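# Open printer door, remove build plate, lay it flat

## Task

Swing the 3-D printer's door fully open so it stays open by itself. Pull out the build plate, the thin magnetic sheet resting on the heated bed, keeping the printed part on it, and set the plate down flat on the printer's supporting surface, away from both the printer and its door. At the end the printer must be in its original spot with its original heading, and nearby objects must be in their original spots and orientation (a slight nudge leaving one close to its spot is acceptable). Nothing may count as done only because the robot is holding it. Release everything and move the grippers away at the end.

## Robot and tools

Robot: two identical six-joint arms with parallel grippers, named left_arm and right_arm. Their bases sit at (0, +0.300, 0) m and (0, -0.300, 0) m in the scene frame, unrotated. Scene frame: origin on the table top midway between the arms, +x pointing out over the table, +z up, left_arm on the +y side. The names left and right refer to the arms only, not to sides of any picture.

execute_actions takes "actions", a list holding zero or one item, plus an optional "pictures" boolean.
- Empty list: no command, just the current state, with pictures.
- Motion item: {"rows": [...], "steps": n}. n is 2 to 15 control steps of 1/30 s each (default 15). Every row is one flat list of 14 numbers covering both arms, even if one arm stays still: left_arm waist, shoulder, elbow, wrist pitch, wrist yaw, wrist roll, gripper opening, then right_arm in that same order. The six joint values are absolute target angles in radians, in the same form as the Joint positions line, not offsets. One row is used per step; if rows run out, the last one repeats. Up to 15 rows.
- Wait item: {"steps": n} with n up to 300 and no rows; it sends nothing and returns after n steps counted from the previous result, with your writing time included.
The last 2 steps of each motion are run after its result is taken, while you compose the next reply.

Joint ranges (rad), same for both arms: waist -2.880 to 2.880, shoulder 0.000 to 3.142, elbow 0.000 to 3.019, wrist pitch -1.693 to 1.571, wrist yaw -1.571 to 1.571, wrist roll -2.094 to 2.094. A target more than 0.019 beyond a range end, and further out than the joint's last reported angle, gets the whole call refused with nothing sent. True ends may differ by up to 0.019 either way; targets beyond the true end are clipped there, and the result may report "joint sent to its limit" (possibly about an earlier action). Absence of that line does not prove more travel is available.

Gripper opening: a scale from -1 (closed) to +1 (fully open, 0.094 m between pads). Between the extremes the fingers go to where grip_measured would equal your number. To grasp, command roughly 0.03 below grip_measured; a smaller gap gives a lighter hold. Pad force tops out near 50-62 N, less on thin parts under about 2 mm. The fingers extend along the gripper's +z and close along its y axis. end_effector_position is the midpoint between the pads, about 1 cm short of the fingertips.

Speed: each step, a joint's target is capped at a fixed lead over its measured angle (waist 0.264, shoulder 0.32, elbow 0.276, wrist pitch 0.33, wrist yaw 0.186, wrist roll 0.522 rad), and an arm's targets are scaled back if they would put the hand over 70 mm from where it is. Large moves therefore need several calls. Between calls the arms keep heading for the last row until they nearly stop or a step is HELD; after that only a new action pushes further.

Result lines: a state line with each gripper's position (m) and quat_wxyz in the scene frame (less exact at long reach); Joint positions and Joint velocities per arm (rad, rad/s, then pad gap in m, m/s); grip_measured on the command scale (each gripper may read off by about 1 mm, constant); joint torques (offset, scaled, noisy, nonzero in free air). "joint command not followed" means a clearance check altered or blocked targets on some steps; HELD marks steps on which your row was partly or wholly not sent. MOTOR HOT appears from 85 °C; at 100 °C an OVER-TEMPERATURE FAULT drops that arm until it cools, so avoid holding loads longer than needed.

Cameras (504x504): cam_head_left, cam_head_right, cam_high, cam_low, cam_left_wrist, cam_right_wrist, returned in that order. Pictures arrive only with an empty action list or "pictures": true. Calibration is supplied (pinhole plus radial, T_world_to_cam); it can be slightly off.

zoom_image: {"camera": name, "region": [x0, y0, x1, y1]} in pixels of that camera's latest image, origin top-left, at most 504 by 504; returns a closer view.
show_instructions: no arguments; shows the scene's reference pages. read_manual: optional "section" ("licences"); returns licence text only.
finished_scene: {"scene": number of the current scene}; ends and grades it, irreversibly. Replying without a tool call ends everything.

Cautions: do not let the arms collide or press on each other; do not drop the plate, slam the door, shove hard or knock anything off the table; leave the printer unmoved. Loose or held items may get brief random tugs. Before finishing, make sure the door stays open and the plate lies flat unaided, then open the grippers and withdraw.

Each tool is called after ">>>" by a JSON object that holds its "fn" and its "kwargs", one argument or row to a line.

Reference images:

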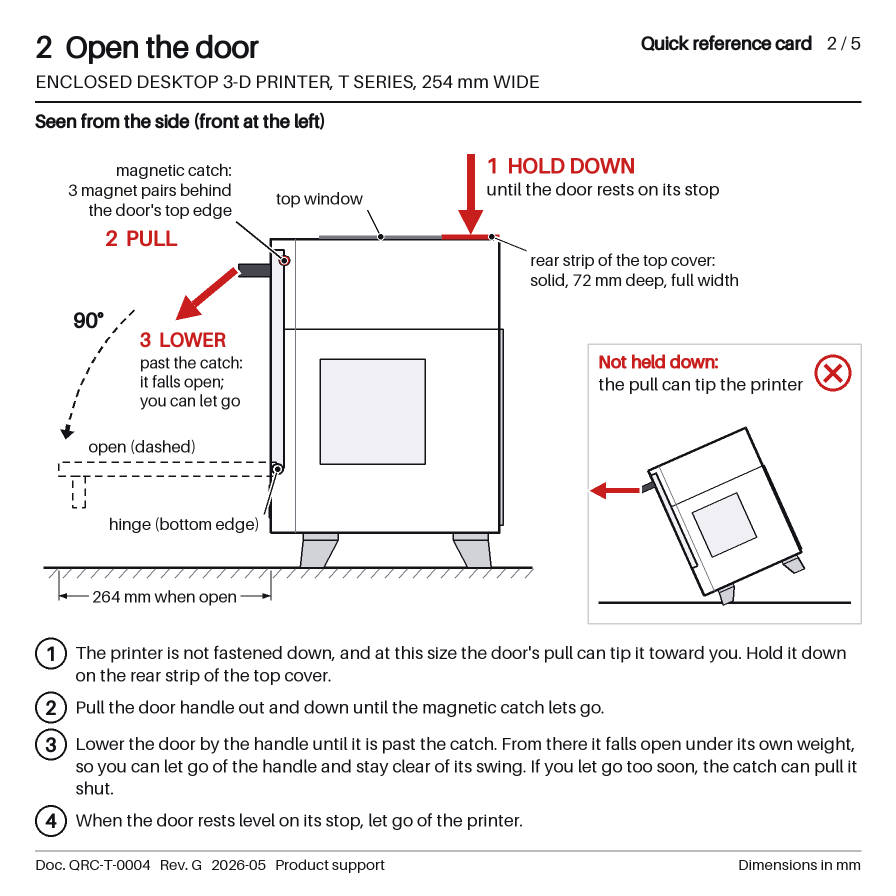

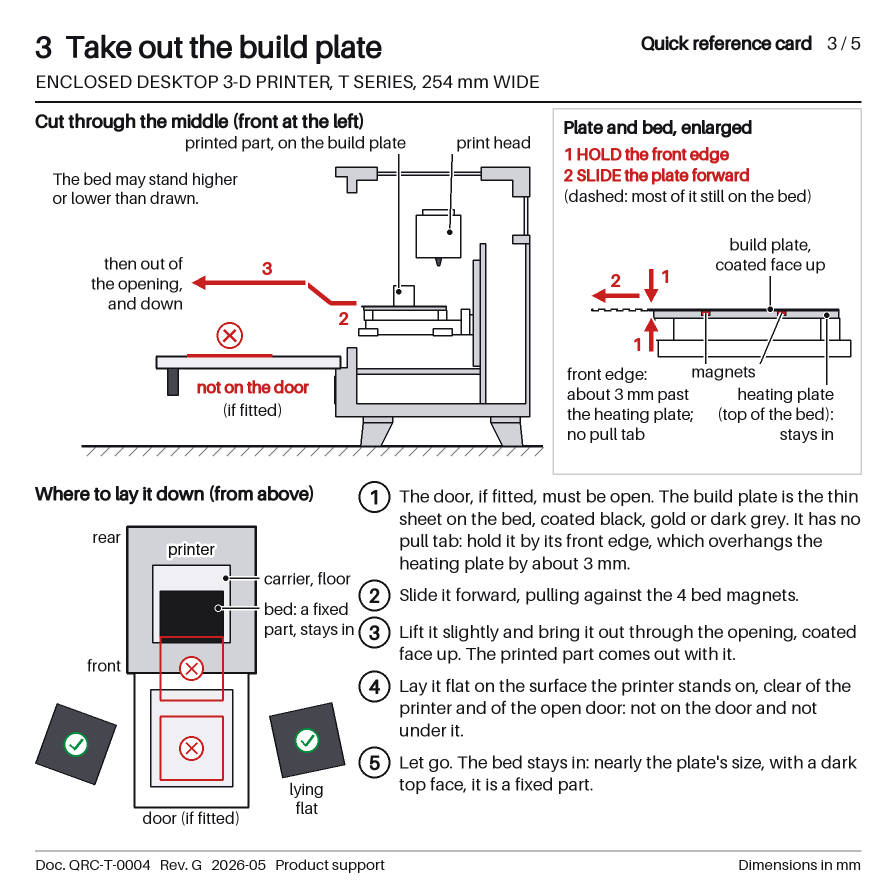

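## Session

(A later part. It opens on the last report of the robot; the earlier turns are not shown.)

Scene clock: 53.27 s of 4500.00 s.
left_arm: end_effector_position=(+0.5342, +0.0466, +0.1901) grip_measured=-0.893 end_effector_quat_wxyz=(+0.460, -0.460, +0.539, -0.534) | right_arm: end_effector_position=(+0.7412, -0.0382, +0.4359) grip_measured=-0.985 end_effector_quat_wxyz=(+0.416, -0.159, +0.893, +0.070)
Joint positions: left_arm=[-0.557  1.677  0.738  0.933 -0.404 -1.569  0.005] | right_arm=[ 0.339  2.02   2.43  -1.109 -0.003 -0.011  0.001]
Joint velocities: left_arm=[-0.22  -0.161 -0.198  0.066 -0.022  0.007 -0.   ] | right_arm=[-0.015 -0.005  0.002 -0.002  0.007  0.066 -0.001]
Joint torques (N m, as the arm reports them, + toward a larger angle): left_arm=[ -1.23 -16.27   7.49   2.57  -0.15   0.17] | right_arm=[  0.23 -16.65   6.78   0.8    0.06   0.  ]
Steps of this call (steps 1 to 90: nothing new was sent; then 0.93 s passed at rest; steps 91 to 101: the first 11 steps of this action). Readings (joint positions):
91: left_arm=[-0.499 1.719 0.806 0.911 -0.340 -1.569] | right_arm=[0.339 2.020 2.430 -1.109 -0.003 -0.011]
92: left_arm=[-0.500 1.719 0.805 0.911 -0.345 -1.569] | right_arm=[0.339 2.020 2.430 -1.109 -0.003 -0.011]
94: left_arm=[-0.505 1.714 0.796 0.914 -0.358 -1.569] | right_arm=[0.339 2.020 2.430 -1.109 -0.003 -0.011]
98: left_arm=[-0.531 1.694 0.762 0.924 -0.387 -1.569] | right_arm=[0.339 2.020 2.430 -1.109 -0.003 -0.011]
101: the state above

>>> {"fn": "execute_actions", "kwargs": {
  "actions": [
    {"rows": [[-0.555,1.650,0.781,0.897,-0.398,-1.577,-0.89,0.337,2.07,2.40,-1.14,0,0,-1],[-0.554,1.642,0.786,0.865,-0.396,-1.584,-0.89,0.337,2.07,2.40,-1.14,0,0,-1],[-0.553,1.635,0.792,0.834,-0.394,-1.591,-0.89,0.337,2.07,2.40,-1.14,0,0,-1],[-0.553,1.628,0.798,0.803,-0.393,-1.598,-0.89,0.337,2.07,2.40,-1.14,0,0,-1],[-0.552,1.620,0.803,0.772,-0.391,-1.604,-0.89,0.337,2.07,2.40,-1.14,0,0,-1],[-0.552,1.613,0.809,0.740,-0.389,-1.611,-0.89,0.337,2.07,2.40,-1.14,0,0,-1],[-0.551,1.605,0.814,0.709,-0.387,-1.618,-0.89,0.337,2.07,2.40,-1.14,0,0,-1],[-0.551,1.598,0.820,0.678,-0.385,-1.625,-0.89,0.337,2.07,2.40,-1.14,0,0,-1],[-0.550,1.591,0.826,0.646,-0.384,-1.632,-0.89,0.337,2.07,2.40,-1.14,0,0,-1],[-0.550,1.583,0.831,0.615,-0.382,-1.639,-0.89,0.337,2.07,2.40,-1.14,0,0,-1],[-0.549,1.576,0.837,0.584,-0.380,-1.646,-0.89,0.337,2.07,2.40,-1.14,0,0,-1],[-0.549,1.569,0.843,0.553,-0.378,-1.653,-0.89,0.337,2.07,2.40,-1.14,0,0,-1],[-0.548,1.561,0.848,0.521,-0.376,-1.659,-0.89,0.337,2.07,2.40,-1.14,0,0,-1],[-0.547,1.554,0.854,0.490,-0.374,-1.666,-0.89,0.337,2.07,2.40,-1.14,0,0,-1],[-0.547,1.546,0.860,0.459,-0.373,-1.673,-0.89,0.337,2.07,2.40,-1.14,0,0,-1]], "steps": 15}
  ],
  "pictures": false
}}

>>> {"fn": "execute_actions", "kwargs": {
  "actions": [
    {"rows": [[-0.546,1.539,0.865,0.427,-0.371,-1.680,-0.89,0.337,2.07,2.40,-1.14,0,0,-1],[-0.546,1.532,0.871,0.396,-0.369,-1.687,-0.89,0.337,2.07,2.40,-1.14,0,0,-1],[-0.545,1.524,0.876,0.365,-0.367,-1.694,-0.89,0.337,2.07,2.40,-1.14,0,0,-1],[-0.545,1.517,0.882,0.333,-0.365,-1.701,-0.89,0.337,2.07,2.40,-1.14,0,0,-1],[-0.544,1.510,0.888,0.302,-0.363,-1.708,-0.89,0.337,2.07,2.40,-1.14,0,0,-1],[-0.544,1.502,0.893,0.271,-0.361,-1.714,-0.89,0.337,2.07,2.40,-1.14,0,0,-1],[-0.543,1.495,0.899,0.240,-0.360,-1.721,-0.89,0.337,2.07,2.40,-1.14,0,0,-1],[-0.543,1.487,0.904,0.208,-0.358,-1.728,-0.89,0.337,2.07,2.40,-1.14,0,0,-1],[-0.542,1.480,0.910,0.177,-0.356,-1.735,-0.89,0.337,2.07,2.40,-1.14,0,0,-1]], "steps": 15}
  ],
  "pictures": true
}}

Scene clock: 54.40 s of 4500.00 s.
left_arm: end_effector_position=(+0.5368, +0.0384, +0.1905) grip_measured=-0.893 end_effector_quat_wxyz=(+0.418, -0.488, +0.594, -0.485) | right_arm: end_effector_position=(+0.7412, -0.0382, +0.4359) grip_measured=-0.985 end_effector_quat_wxyz=(+0.416, -0.159, +0.893, +0.070)
Joint positions: left_arm=[-0.56   1.588  0.796  0.595 -0.382 -1.622  0.005] | right_arm=[ 0.339  2.02   2.43  -1.109 -0.003 -0.011  0.001]
Joint velocities: left_arm=[ 0.005 -0.278  0.173 -0.945  0.051 -0.168  0.   ] | right_arm=[ 0.015 -0.005 -0.007  0.007 -0.066  0.007  0.   ]
Joint torques (N m, as the arm reports them, + toward a larger angle): left_arm=[ -0.01 -16.39  12.69   1.69   0.08   0.03] | right_arm=[  0.23 -16.53   6.79   0.82   0.06   0.  ]
Steps of this call (steps 1 to 2: the last 2 steps of your previous action; steps 3 to 21: the robot went on to your last target; steps 22 to 34: the first 13 steps of this action). Readings (joint positions):
22: left_arm=[-0.570 1.666 0.731 0.933 -0.404 -1.569] | right_arm=[0.339 2.020 2.430 -1.109 -0.003 -0.011]
23: left_arm=[-0.570 1.665 0.734 0.918 -0.402 -1.570] | right_arm=[0.339 2.020 2.430 -1.109 -0.003 -0.011]
25: left_arm=[-0.567 1.659 0.744 0.869 -0.398 -1.574] | right_arm=[0.339 2.020 2.430 -1.109 -0.003 -0.011]
29: left_arm=[-0.562 1.633 0.767 0.750 -0.390 -1.592] | right_arm=[0.339 2.020 2.430 -1.109 -0.003 -0.011]
34: the state above

Scene clock: 54.90 s of 4500.00 s.
left_arm: end_effector_position=(+0.5263, +0.0454, +0.1917) grip_measured=-0.893 end_effector_quat_wxyz=(+0.362, -0.534, +0.640, -0.417) | right_arm: end_effector_position=(+0.7412, -0.0382, +0.4359) grip_measured=-0.985 end_effector_quat_wxyz=(+0.416, -0.159, +0.893, +0.070)
Joint positions: left_arm=[-0.554  1.489  0.863  0.196 -0.36  -1.712  0.005] | right_arm=[ 0.339  2.02   2.43  -1.109 -0.003 -0.011  0.001]
Joint velocities: left_arm=[-0.015 -0.063  0.027 -0.105  0.037 -0.066 -0.   ] | right_arm=[-0.005 -0.015 -0.007 -0.007 -0.066 -0.066 -0.   ]
Joint torques (N m, as the arm reports them, + toward a larger angle): left_arm=[  0.13 -13.88  13.62   1.21   0.06   0.07] | right_arm=[  0.2  -16.51   6.77   0.81   0.05   0.  ]
Steps of this call (steps 1 to 2: the last 2 steps of your previous action; steps 3 to 15: the first 13 steps of this action). Readings (joint positions):
3: left_arm=[-0.559 1.563 0.813 0.502 -0.376 -1.641] | right_arm=[0.339 2.020 2.430 -1.109 -0.003 -0.011]
4: left_arm=[-0.559 1.556 0.819 0.471 -0.374 -1.648] | right_arm=[0.339 2.020 2.430 -1.109 -0.003 -0.011]
6: left_arm=[-0.557 1.541 0.829 0.408 -0.371 -1.661] | right_arm=[0.339 2.020 2.430 -1.109 -0.003 -0.011]
10: left_arm=[-0.556 1.515 0.849 0.282 -0.363 -1.688] | right_arm=[0.339 2.020 2.430 -1.109 -0.003 -0.011]
15: the state above
camera_calibration (this result's frames):
cam_left_wrist: T_world_to_cam=[[0.39348, -0.0785466, 0.915971, -0.376416], [-0.662074, -0.715474, 0.223058, 0.346826], [0.637833, -0.69421, -0.333529, -0.111471], [0, 0, 0, 1]] pos_world=[0.448836, 0.141194, 0.230245]
cam_right_wrist: T_world_to_cam=[[0.346165, -0.938173, 0.000707148, -0.289591], [-0.908864, -0.335537, -0.24775, 0.77685], [0.23267, 0.0851197, -0.968824, 0.375935], [0, 0, 0, 1]] pos_world=[0.718829, -0.0430246, 0.556885]

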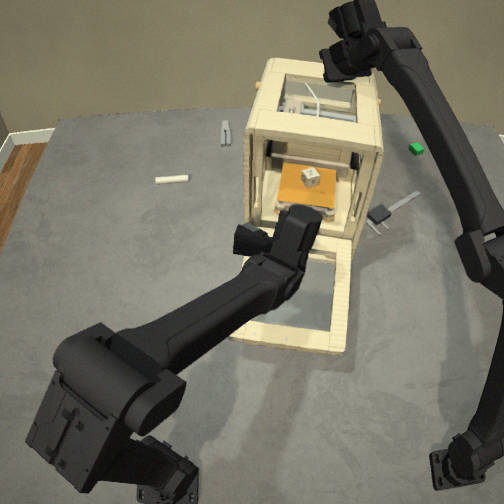

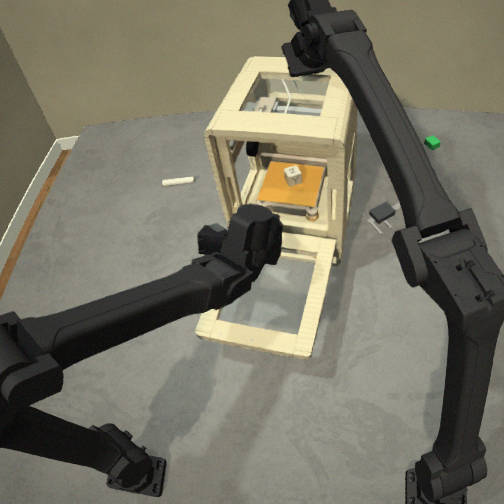

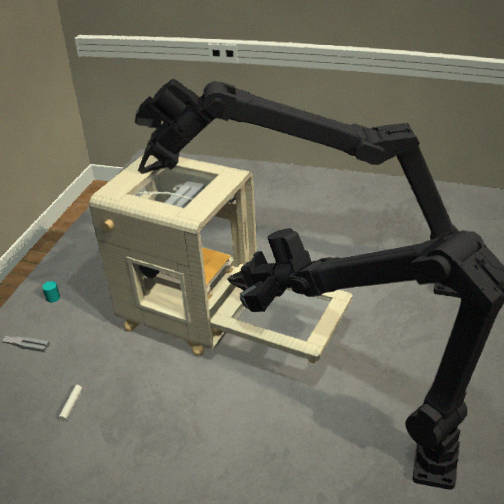

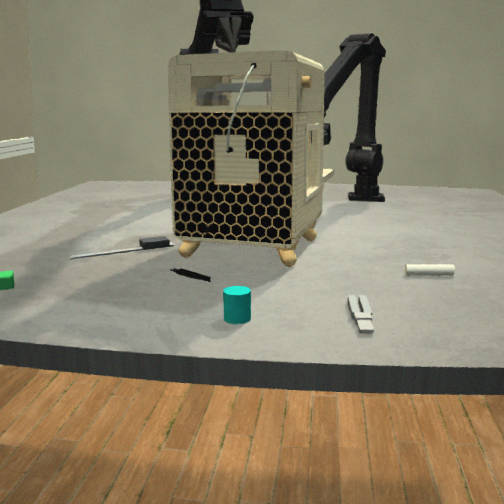

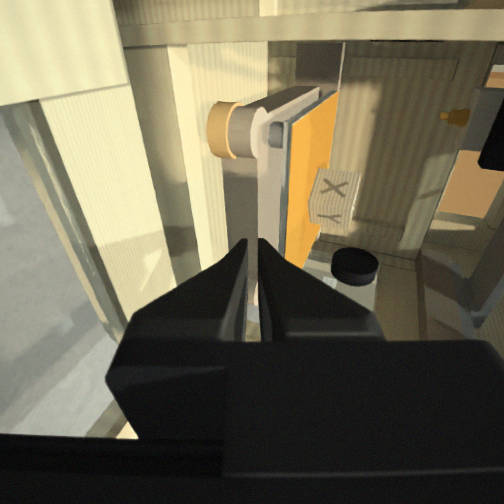

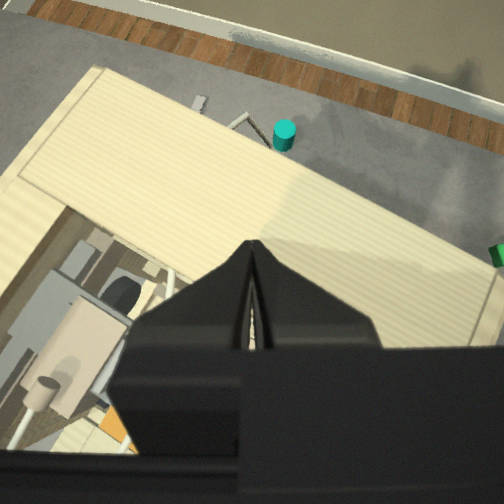

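>>> {"fn": "execute_actions", "kwargs": {
  "actions": [
    {"steps": 3}
  ],
  "pictures": false
}}

Scene clock: 55.00 s of 4500.00 s.
left_arm: end_effector_position=(+0.5264, +0.0455, +0.1933) grip_measured=-0.893 end_effector_quat_wxyz=(+0.361, -0.536, +0.639, -0.418) | right_arm: end_effector_position=(+0.7412, -0.0382, +0.4359) grip_measured=-0.985 end_effector_quat_wxyz=(+0.416, -0.159, +0.893, +0.070)
Joint positions: left_arm=[-0.553  1.486  0.865  0.191 -0.36  -1.718  0.005] | right_arm=[ 0.339  2.02   2.43  -1.109 -0.003 -0.011  0.001]
Joint velocities: left_arm=[-0.005 -0.015 -0.002 -0.032  0.007 -0.051  0.   ] | right_arm=[-0.015 -0.015 -0.002 -0.012 -0.022 -0.081  0.001]
Joint torques (N m, as the arm reports them, + toward a larger angle): left_arm=[  0.52 -14.59  13.68   1.33   0.03   0.08] | right_arm=[  0.18 -16.6    6.78   0.79   0.06   0.  ]
Kept back: nothing.
Steps of this call (steps 1 to 2: the last 2 steps of your previous action; step 3: the robot went on to your last target). Readings (joint positions):
1: left_arm=[-0.553 1.487 0.864 0.193 -0.360 -1.714] | right_arm=[0.339 2.020 2.430 -1.109 -0.003 -0.011]
2: left_arm=[-0.553 1.486 0.865 0.192 -0.360 -1.716] | right_arm=[0.339 2.020 2.430 -1.109 -0.003 -0.011]
3: the state above

>>> {"fn": "execute_actions", "kwargs": {
  "actions": [
    {"rows": [[-0.541,1.515,0.916,0.176,-0.354,-1.735,-0.89,0.337,2.07,2.40,-1.14,0,0,-1],[-0.538,1.522,0.924,0.176,-0.352,-1.735,-0.89,0.337,2.07,2.40,-1.14,0,0,-1],[-0.536,1.529,0.932,0.175,-0.350,-1.735,-0.89,0.337,2.07,2.40,-1.14,0,0,-1],[-0.533,1.537,0.940,0.175,-0.348,-1.735,-0.89,0.337,2.07,2.40,-1.14,0,0,-1],[-0.531,1.544,0.948,0.174,-0.346,-1.735,-0.89,0.337,2.07,2.40,-1.14,0,0,-1],[-0.529,1.551,0.956,0.174,-0.344,-1.735,-0.89,0.337,2.07,2.40,-1.14,0,0,-1],[-0.526,1.558,0.964,0.173,-0.342,-1.735,-0.89,0.337,2.07,2.40,-1.14,0,0,-1],[-0.524,1.566,0.972,0.172,-0.340,-1.735,-0.89,0.337,2.07,2.40,-1.14,0,0,-1],[-0.521,1.573,0.980,0.172,-0.337,-1.735,-0.89,0.337,2.07,2.40,-1.14,0,0,-1],[-0.519,1.580,0.988,0.171,-0.335,-1.735,-0.89,0.337,2.07,2.40,-1.14,0,0,-1]], "steps": 15}
  ],
  "pictures": true
}}

Scene clock: 55.73 s of 4500.00 s.
left_arm: end_effector_position=(+0.5566, +0.0404, +0.1937) grip_measured=-0.893 end_effector_quat_wxyz=(+0.357, -0.542, +0.634, -0.421) | right_arm: end_effector_position=(+0.7412, -0.0382, +0.4359) grip_measured=-0.985 end_effector_quat_wxyz=(+0.416, -0.159, +0.893, +0.070)
Joint positions: left_arm=[-0.529  1.554  0.944  0.183 -0.339 -1.724  0.005] | right_arm=[ 0.339  2.02   2.43  -1.109 -0.003 -0.011  0.001]
Joint velocities: left_arm=[ 0.024  0.073  0.056  0.002  0.007 -0.051 -0.   ] | right_arm=[-0.005 -0.005  0.012  0.007 -0.007 -0.066  0.001]
Joint torques (N m, as the arm reports them, + toward a larger angle): left_arm=[ -0.25 -12.87  13.35   1.29   0.07   0.05] | right_arm=[  0.26 -16.58   6.77   0.81   0.06   0.  ]
Steps of this call (steps 1 to 9: the robot went on to your last target; steps 10 to 22: the first 13 steps of this action). Readings (joint positions):
10: left_arm=[-0.553 1.486 0.865 0.188 -0.359 -1.723] | right_arm=[0.339 2.020 2.430 -1.109 -0.003 -0.011]
11: left_arm=[-0.553 1.487 0.866 0.188 -0.358 -1.723] | right_arm=[0.339 2.020 2.430 -1.109 -0.003 -0.011]
13: left_arm=[-0.551 1.492 0.874 0.186 -0.354 -1.724] | right_arm=[0.339 2.020 2.430 -1.109 -0.003 -0.011]
17: left_arm=[-0.541 1.521 0.909 0.185 -0.346 -1.724] | right_arm=[0.339 2.020 2.430 -1.109 -0.003 -0.011]
22: the state above
camera_calibration (this result's frames):
cam_left_wrist: T_world_to_cam=[[0.397233, -0.0561721, 0.915997, -0.393529], [-0.65415, -0.717383, 0.239687, 0.35531], [0.643657, -0.694411, -0.321713, -0.139046], [0, 0, 0, 1]] pos_world=[0.478246, 0.136233, 0.230575]
cam_right_wrist: T_world_to_cam=[[0.346165, -0.938173, 0.000707148, -0.289591], [-0.908864, -0.335537, -0.24775, 0.77685], [0.23267, 0.0851197, -0.968824, 0.375935], [0, 0, 0, 1]] pos_world=[0.718829, -0.0430246, 0.556885]

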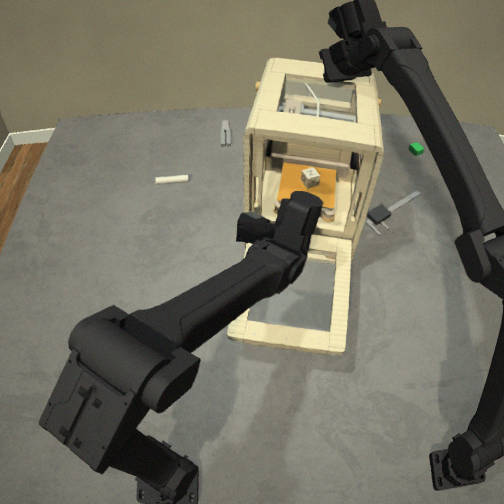

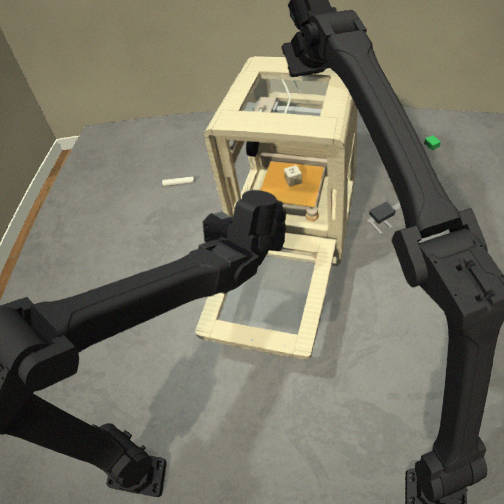

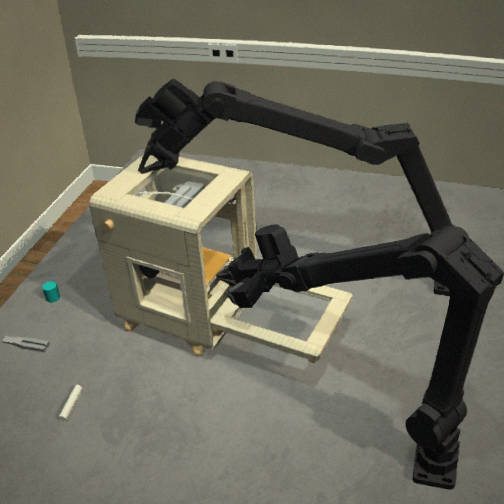

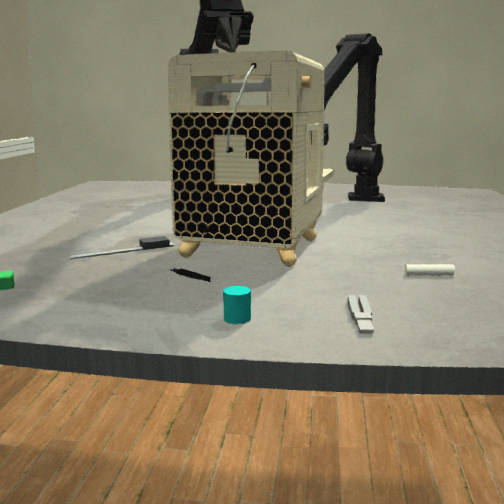

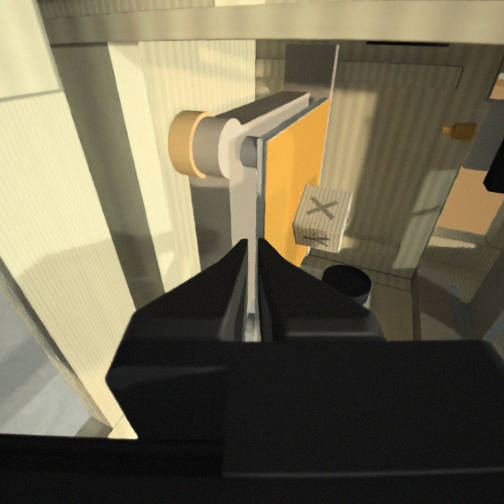

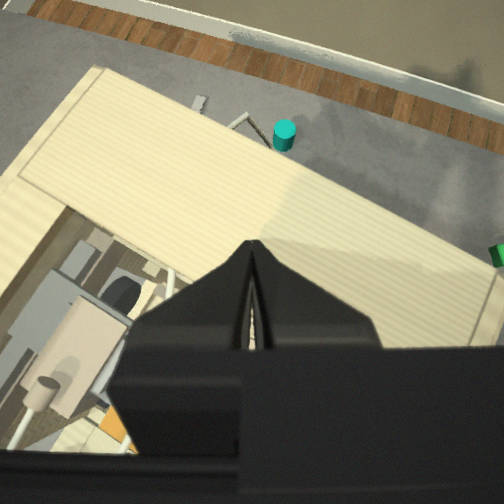

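>>> {"fn": "zoom_image", "kwargs": {
  "camera": "cam_left_wrist",
  "region": [200, 130, 320, 300]
}}

>>> {"fn": "execute_actions", "kwargs": {
  "actions": [],
  "pictures": false
}}

Region (200, 130, 320, 300) of cam_left_wrist's 504x504 image, scaled by 2.965, with more detail than that image has; it fills the left 356 columns of this view, and the rest is white.

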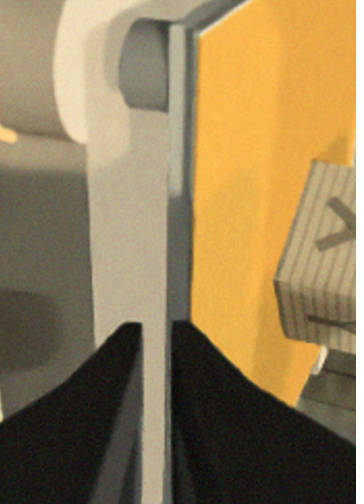

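Scene clock: 55.80 s of 4500.00 s.
left_arm: end_effector_position=(+0.5572, +0.0409, +0.1927) grip_measured=-0.893 end_effector_quat_wxyz=(+0.357, -0.542, +0.634, -0.420) | right_arm: end_effector_position=(+0.7412, -0.0382, +0.4359) grip_measured=-0.985 end_effector_quat_wxyz=(+0.416, -0.159, +0.893, +0.070)
Joint positions: left_arm=[-0.528  1.556  0.945  0.183 -0.339 -1.724  0.005] | right_arm=[ 0.339  2.02   2.43  -1.109 -0.003 -0.011  0.001]
Joint velocities: left_arm=[-0.005 -0.005 -0.017 -0.027  0.037 -0.037  0.001] | right_arm=[-0.015 -0.005 -0.012 -0.007 -0.007  0.037 -0.   ]
Joint torques (N m, as the arm reports them, + toward a larger angle): left_arm=[  0.08 -13.51  13.71   1.42   0.06   0.04] | right_arm=[  0.26 -16.6    6.76   0.81   0.06  -0.01]
Kept back: nothing.
Steps of this call (steps 1 to 2: the last 2 steps of your previous action). Readings (joint positions):
1: left_arm=[-0.528 1.556 0.945 0.183 -0.339 -1.724] | right_arm=[0.339 2.020 2.430 -1.109 -0.003 -0.011]
2: the state above

>>> {"fn": "execute_actions", "kwargs": {
  "actions": [
    {"rows": [[-0.519,1.580,0.988,0.195,-0.335,-1.735,-0.89,0.337,2.07,2.40,-1.14,0,0,-1],[-0.519,1.580,0.988,0.203,-0.335,-1.735,-0.89,0.337,2.07,2.40,-1.14,0,0,-1],[-0.519,1.580,0.988,0.211,-0.335,-1.735,-0.89,0.337,2.07,2.40,-1.14,0,0,-1],[-0.519,1.580,0.988,0.218,-0.335,-1.735,-0.89,0.337,2.07,2.40,-1.14,0,0,-1],[-0.519,1.580,0.988,0.224,-0.335,-1.735,-0.89,0.337,2.07,2.40,-1.14,0,0,-1]], "steps": 15}
  ],
  "pictures": true
}}

>>> {"fn": "zoom_image", "kwargs": {
  "camera": "cam_left_wrist",
  "region": [200, 130, 320, 300]
}}

Scene clock: 57.97 s of 4500.00 s.
left_arm: end_effector_position=(+0.5592, +0.0397, +0.1980) grip_measured=-0.893 end_effector_quat_wxyz=(+0.361, -0.540, +0.627, -0.430) | right_arm: end_effector_position=(+0.7412, -0.0382, +0.4359) grip_measured=-0.985 end_effector_quat_wxyz=(+0.416, -0.159, +0.893, +0.070)
Joint positions: left_arm=[-0.528  1.556  0.945  0.208 -0.339 -1.724  0.005] | right_arm=[ 0.339  2.02   2.43  -1.109 -0.003 -0.011  0.001]
Joint velocities: left_arm=[-0.005 -0.005  0.007 -0.017 -0.007  0.095  0.   ] | right_arm=[-0.005 -0.005 -0.007 -0.012 -0.022 -0.022 -0.   ]
Joint torques (N m, as the arm reports them, + toward a larger angle): left_arm=[  0.11 -13.74  13.74   2.7    0.03   0.05] | right_arm=[  0.26 -16.58   6.77   0.82   0.06   0.  ]
Steps of this call (steps 1 to 15: the robot went on to your last target; steps 16 to 52: nothing new was sent; steps 53 to 65: the first 13 steps of this action). Readings (joint positions):
53: left_arm=[-0.528 1.556 0.945 0.182 -0.339 -1.724] | right_arm=[0.339 2.020 2.430 -1.109 -0.003 -0.011]
54: left_arm=[-0.528 1.556 0.945 0.182 -0.339 -1.724] | right_arm=[0.339 2.020 2.430 -1.109 -0.003 -0.011]
56: left_arm=[-0.528 1.556 0.945 0.190 -0.339 -1.724] | right_arm=[0.339 2.020 2.430 -1.109 -0.003 -0.011]
60: left_arm=[-0.528 1.556 0.945 0.206 -0.339 -1.724] | right_arm=[0.339 2.020 2.430 -1.109 -0.003 -0.011]
65: the state above
camera_calibration (this result's frames):
cam_left_wrist: T_world_to_cam=[[0.379159, -0.0447359, 0.924249, -0.390563], [-0.657907, -0.715406, 0.235269, 0.358376], [0.650689, -0.697275, -0.300685, -0.147848], [0, 0, 0, 1]] pos_world=[0.480067, 0.135822, 0.232207]
cam_right_wrist: T_world_to_cam=[[0.346165, -0.938173, 0.000707148, -0.289591], [-0.908864, -0.335537, -0.24775, 0.77685], [0.23267, 0.0851197, -0.968824, 0.375935], [0, 0, 0, 1]] pos_world=[0.718829, -0.0430246, 0.556885]

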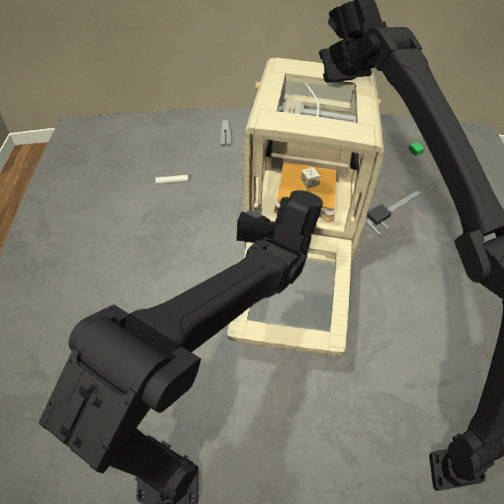

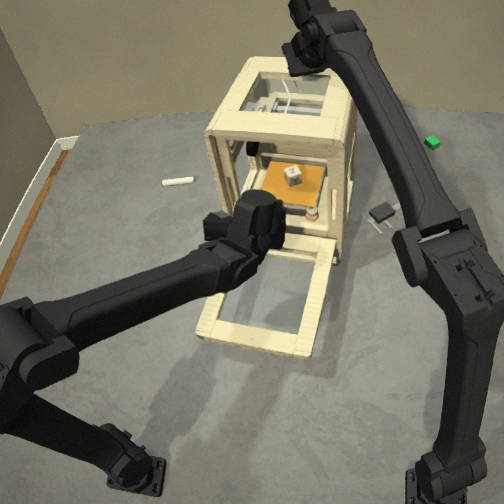

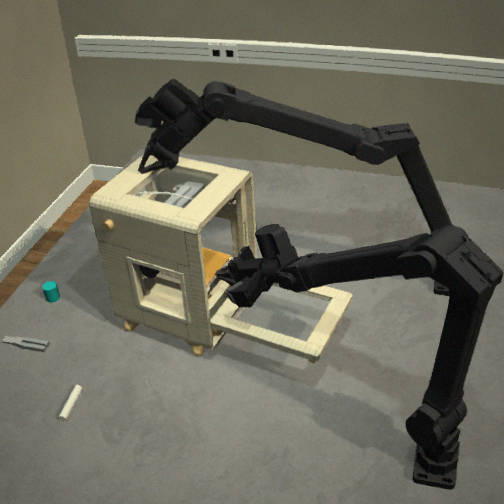

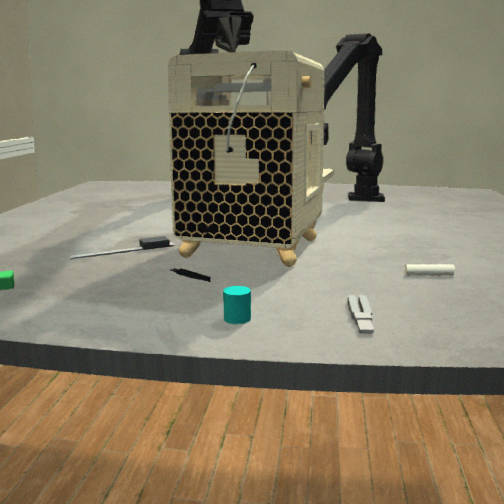

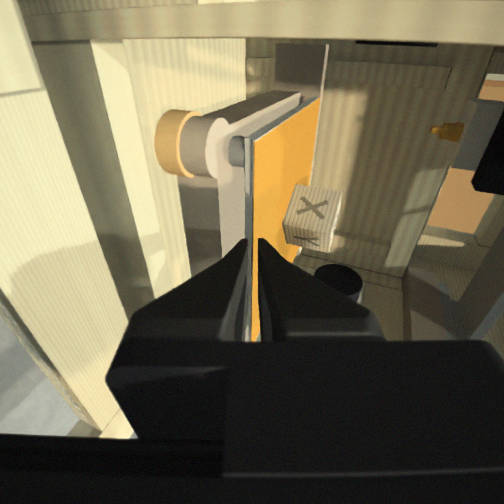

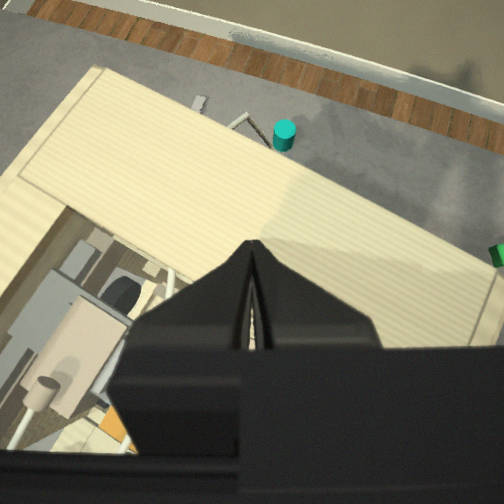

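Region (200, 130, 320, 300) of cam_left_wrist's 504x504 image, scaled by 2.965, with more detail than that image has; it fills the left 356 columns of this view, and the rest is white.

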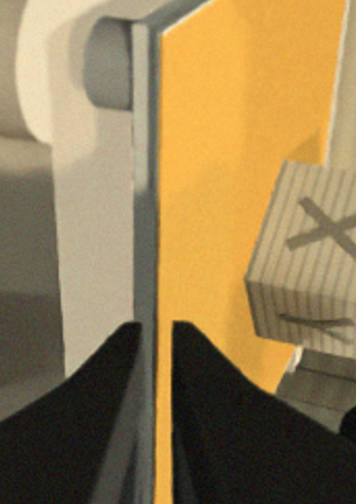

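>>> {"fn": "execute_actions", "kwargs": {
  "actions": [
    {"rows": [[-0.518,1.583,0.990,0.226,-0.335,-1.735,-0.905,0.337,2.07,2.40,-1.14,0,0,-1],[-0.518,1.585,0.992,0.227,-0.335,-1.735,-0.905,0.337,2.07,2.40,-1.14,0,0,-1],[-0.517,1.588,0.995,0.228,-0.335,-1.735,-0.905,0.337,2.07,2.40,-1.14,0,0,-1],[-0.517,1.590,0.997,0.228,-0.335,-1.735,-0.905,0.337,2.07,2.40,-1.14,0,0,-1],[-0.516,1.593,0.999,0.228,-0.335,-1.735,-0.905,0.337,2.07,2.40,-1.14,0,0,-1]], "steps": 12}
  ],
  "pictures": true
}}

>>> {"fn": "zoom_image", "kwargs": {
  "camera": "cam_left_wrist",
  "region": [200, 130, 320, 300]
}}

Scene clock: 58.77 s of 4500.00 s.
left_arm: end_effector_position=(+0.5616, +0.0383, +0.1983) grip_measured=-0.902 end_effector_quat_wxyz=(+0.361, -0.540, +0.626, -0.431) | right_arm: end_effector_position=(+0.7412, -0.0382, +0.4359) grip_measured=-0.985 end_effector_quat_wxyz=(+0.416, -0.159, +0.893, +0.070)
Joint positions: left_arm=[-0.528  1.563  0.951  0.212 -0.339 -1.724  0.005] | right_arm=[ 0.339  2.02   2.43  -1.109 -0.003 -0.011  0.001]
Joint velocities: left_arm=[-0.005  0.005 -0.002 -0.017  0.022  0.095  0.   ] | right_arm=[ 0.005 -0.015 -0.012  0.007 -0.037 -0.022 -0.001]
Joint torques (N m, as the arm reports them, + toward a larger angle): left_arm=[  0.21 -12.94  14.08   2.66   0.04   0.06] | right_arm=[  0.22 -16.58   6.77   0.79   0.06   0.  ]
Steps of this call (steps 1 to 2: the last 2 steps of your previous action; steps 3 to 14: the robot went on to your last target; steps 15 to 24: the first 10 steps of this action). Readings (joint positions):
15: left_arm=[-0.528 1.556 0.945 0.208 -0.339 -1.724] | right_arm=[0.339 2.020 2.430 -1.109 -0.003 -0.011]
16: left_arm=[-0.528 1.556 0.945 0.209 -0.339 -1.724] | right_arm=[0.339 2.020 2.430 -1.109 -0.003 -0.011]
18: left_arm=[-0.528 1.557 0.945 0.211 -0.339 -1.724] | right_arm=[0.339 2.020 2.430 -1.109 -0.003 -0.011]
22: left_arm=[-0.528 1.561 0.950 0.212 -0.339 -1.724] | right_arm=[0.339 2.020 2.430 -1.109 -0.003 -0.011]
24: the state above
camera_calibration (this result's frames):
cam_left_wrist: T_world_to_cam=[[0.376111, -0.0429594, 0.925578, -0.390413], [-0.658682, -0.714955, 0.234473, 0.35945], [0.651674, -0.697849, -0.297199, -0.151474], [0, 0, 0, 1]] pos_world=[0.482314, 0.134513, 0.232058]
cam_right_wrist: T_world_to_cam=[[0.346165, -0.938173, 0.000707148, -0.289591], [-0.908864, -0.335537, -0.24775, 0.77685], [0.23267, 0.0851197, -0.968824, 0.375935], [0, 0, 0, 1]] pos_world=[0.718829, -0.0430246, 0.556885]

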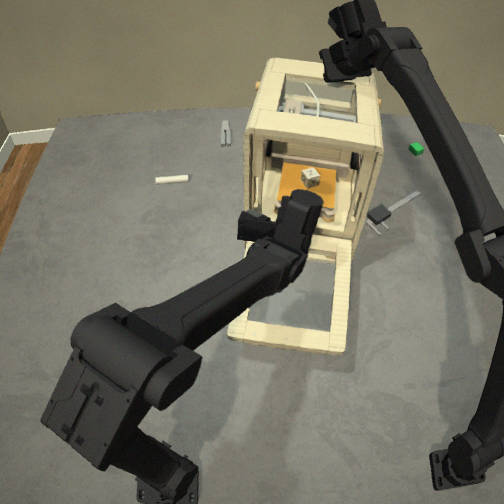

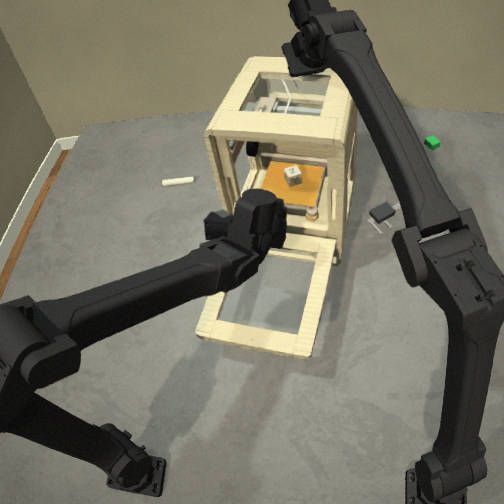

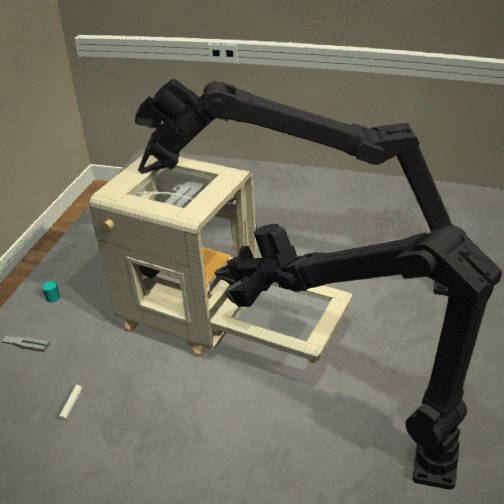

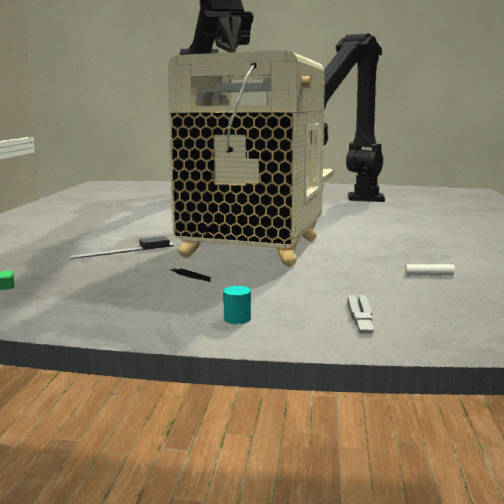

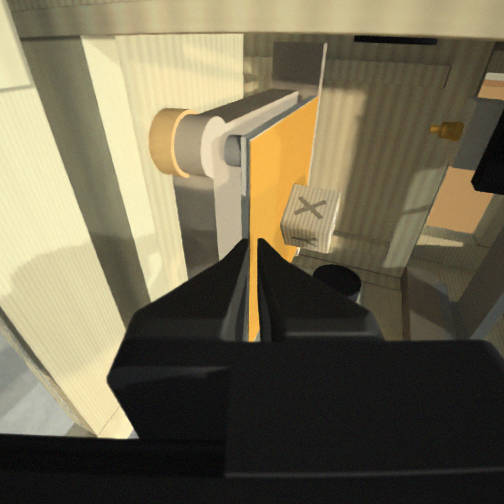

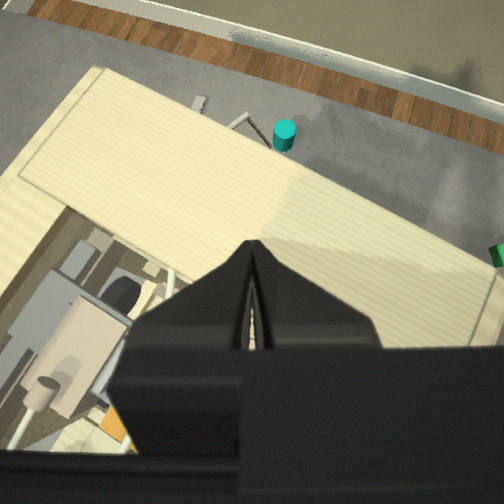

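Region (200, 130, 320, 300) of cam_left_wrist's 504x504 image, scaled by 2.965, with more detail than that image has; it fills the left 356 columns of this view, and the rest is white.

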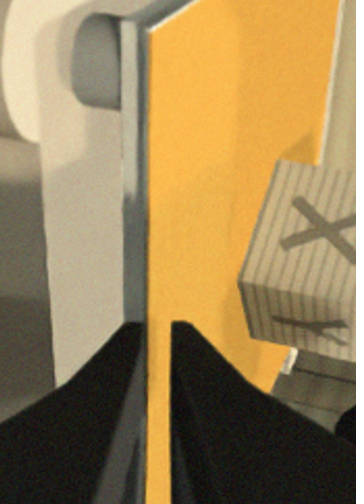

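>>> {"fn": "execute_actions", "kwargs": {
  "actions": [
    {"rows": [[-0.516,1.596,0.999,0.228,-0.335,-1.735,-0.89,0.337,2.07,2.40,-1.14,0,0,-1],[-0.516,1.598,0.999,0.228,-0.335,-1.735,-0.89,0.337,2.07,2.40,-1.14,0,0,-1],[-0.515,1.600,1.000,0.228,-0.335,-1.735,-0.89,0.337,2.07,2.40,-1.14,0,0,-1],[-0.515,1.602,1.002,0.228,-0.335,-1.735,-0.89,0.337,2.07,2.40,-1.14,0,0,-1],[-0.514,1.603,1.004,0.228,-0.335,-1.735,-0.89,0.337,2.07,2.40,-1.14,0,0,-1],[-0.514,1.604,1.005,0.228,-0.335,-1.735,-0.89,0.337,2.07,2.40,-1.14,0,0,-1]], "steps": 12}
  ],
  "pictures": true
}}

>>> {"fn": "zoom_image", "kwargs": {
  "camera": "cam_left_wrist",
  "region": [200, 130, 320, 300]
}}

Scene clock: 59.53 s of 4500.00 s.
left_arm: end_effector_position=(+0.5645, +0.0383, +0.1951) grip_measured=-0.892 end_effector_quat_wxyz=(+0.361, -0.541, +0.627, -0.429) | right_arm: end_effector_position=(+0.7412, -0.0382, +0.4359) grip_measured=-0.985 end_effector_quat_wxyz=(+0.416, -0.159, +0.893, +0.070)
Joint positions: left_arm=[-0.525  1.574  0.957  0.213 -0.339 -1.724  0.005] | right_arm=[ 0.339  2.02   2.43  -1.109 -0.003 -0.011  0.001]
Joint velocities: left_arm=[ 0.015  0.005  0.012 -0.017 -0.037 -0.022 -0.   ] | right_arm=[-0.005  0.015 -0.002 -0.002 -0.007 -0.081 -0.   ]
Joint torques (N m, as the arm reports them, + toward a larger angle): left_arm=[ -0.18 -12.88  14.01   2.67   0.04   0.03] | right_arm=[  0.38 -16.54   6.8    0.82   0.05   0.  ]
Steps of this call (steps 1 to 2: the last 2 steps of your previous action; steps 3 to 13: the robot went on to your last target; steps 14 to 23: the first 10 steps of this action). Readings (joint positions):
14: left_arm=[-0.528 1.563 0.951 0.212 -0.339 -1.724] | right_arm=[0.339 2.020 2.430 -1.109 -0.003 -0.011]
15: left_arm=[-0.528 1.564 0.951 0.212 -0.339 -1.724] | right_arm=[0.339 2.020 2.430 -1.109 -0.003 -0.011]
17: left_arm=[-0.527 1.565 0.951 0.212 -0.339 -1.724] | right_arm=[0.339 2.020 2.430 -1.109 -0.003 -0.011]
21: left_arm=[-0.526 1.573 0.955 0.212 -0.339 -1.724] | right_arm=[0.339 2.020 2.430 -1.109 -0.003 -0.011]
23: the state above
camera_calibration (this result's frames):
cam_left_wrist: T_world_to_cam=[[0.379566, -0.0440448, 0.924116, -0.390184], [-0.656191, -0.716955, 0.235349, 0.360586], [0.652184, -0.695726, -0.301033, -0.154016], [0, 0, 0, 1]] pos_world=[0.48516, 0.134186, 0.229347]
cam_right_wrist: T_world_to_cam=[[0.346165, -0.938173, 0.000707148, -0.289591], [-0.908864, -0.335537, -0.24775, 0.77685], [0.23267, 0.0851197, -0.968824, 0.375935], [0, 0, 0, 1]] pos_world=[0.718829, -0.0430246, 0.556885]

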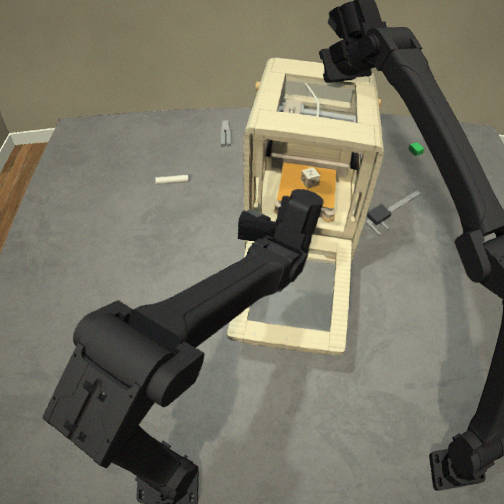

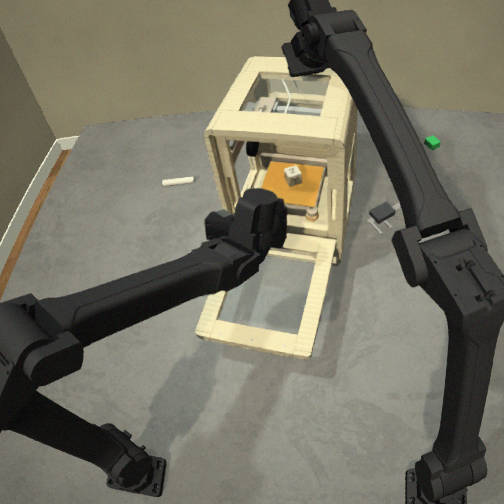

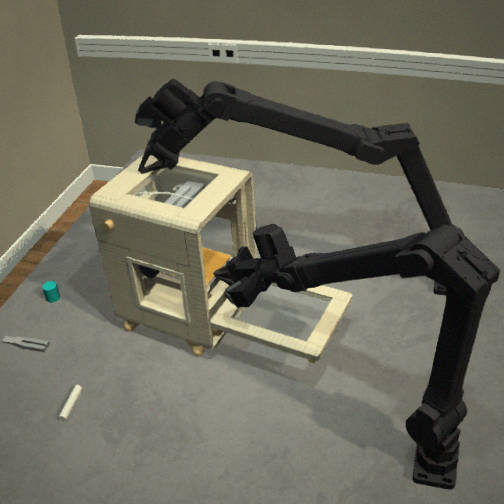

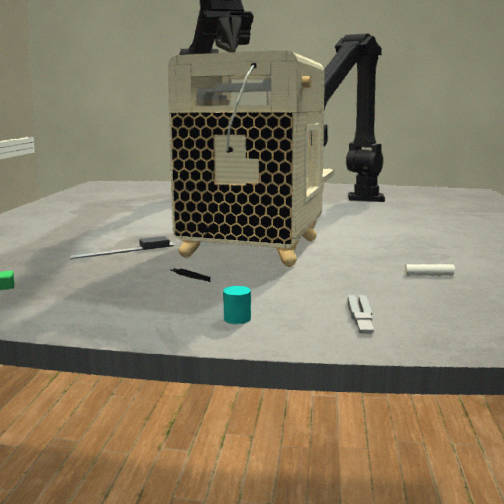

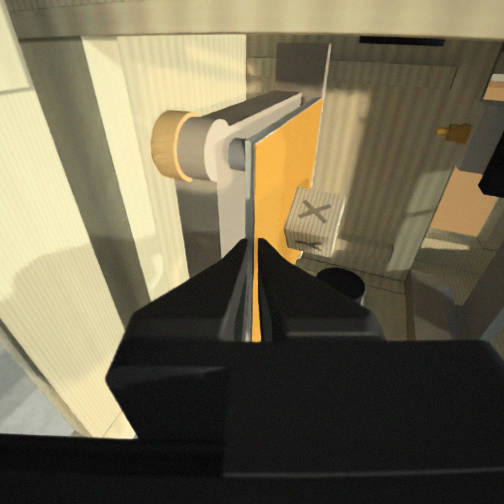

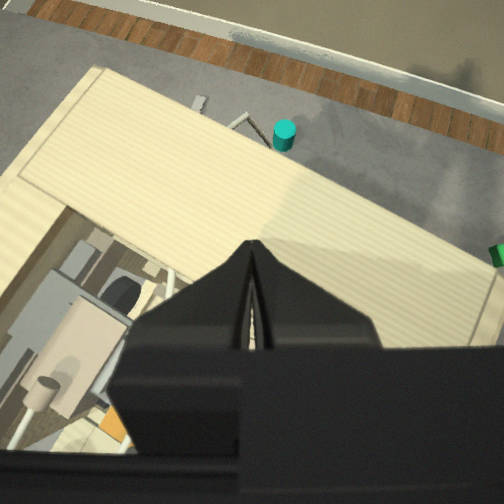

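Region (200, 130, 320, 300) of cam_left_wrist's 504x504 image, scaled by 2.965, with more detail than that image has; it fills the left 356 columns of this view, and the rest is white.

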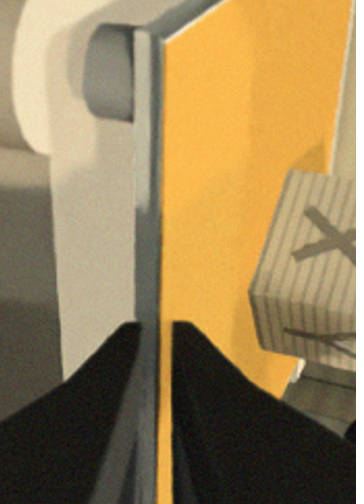

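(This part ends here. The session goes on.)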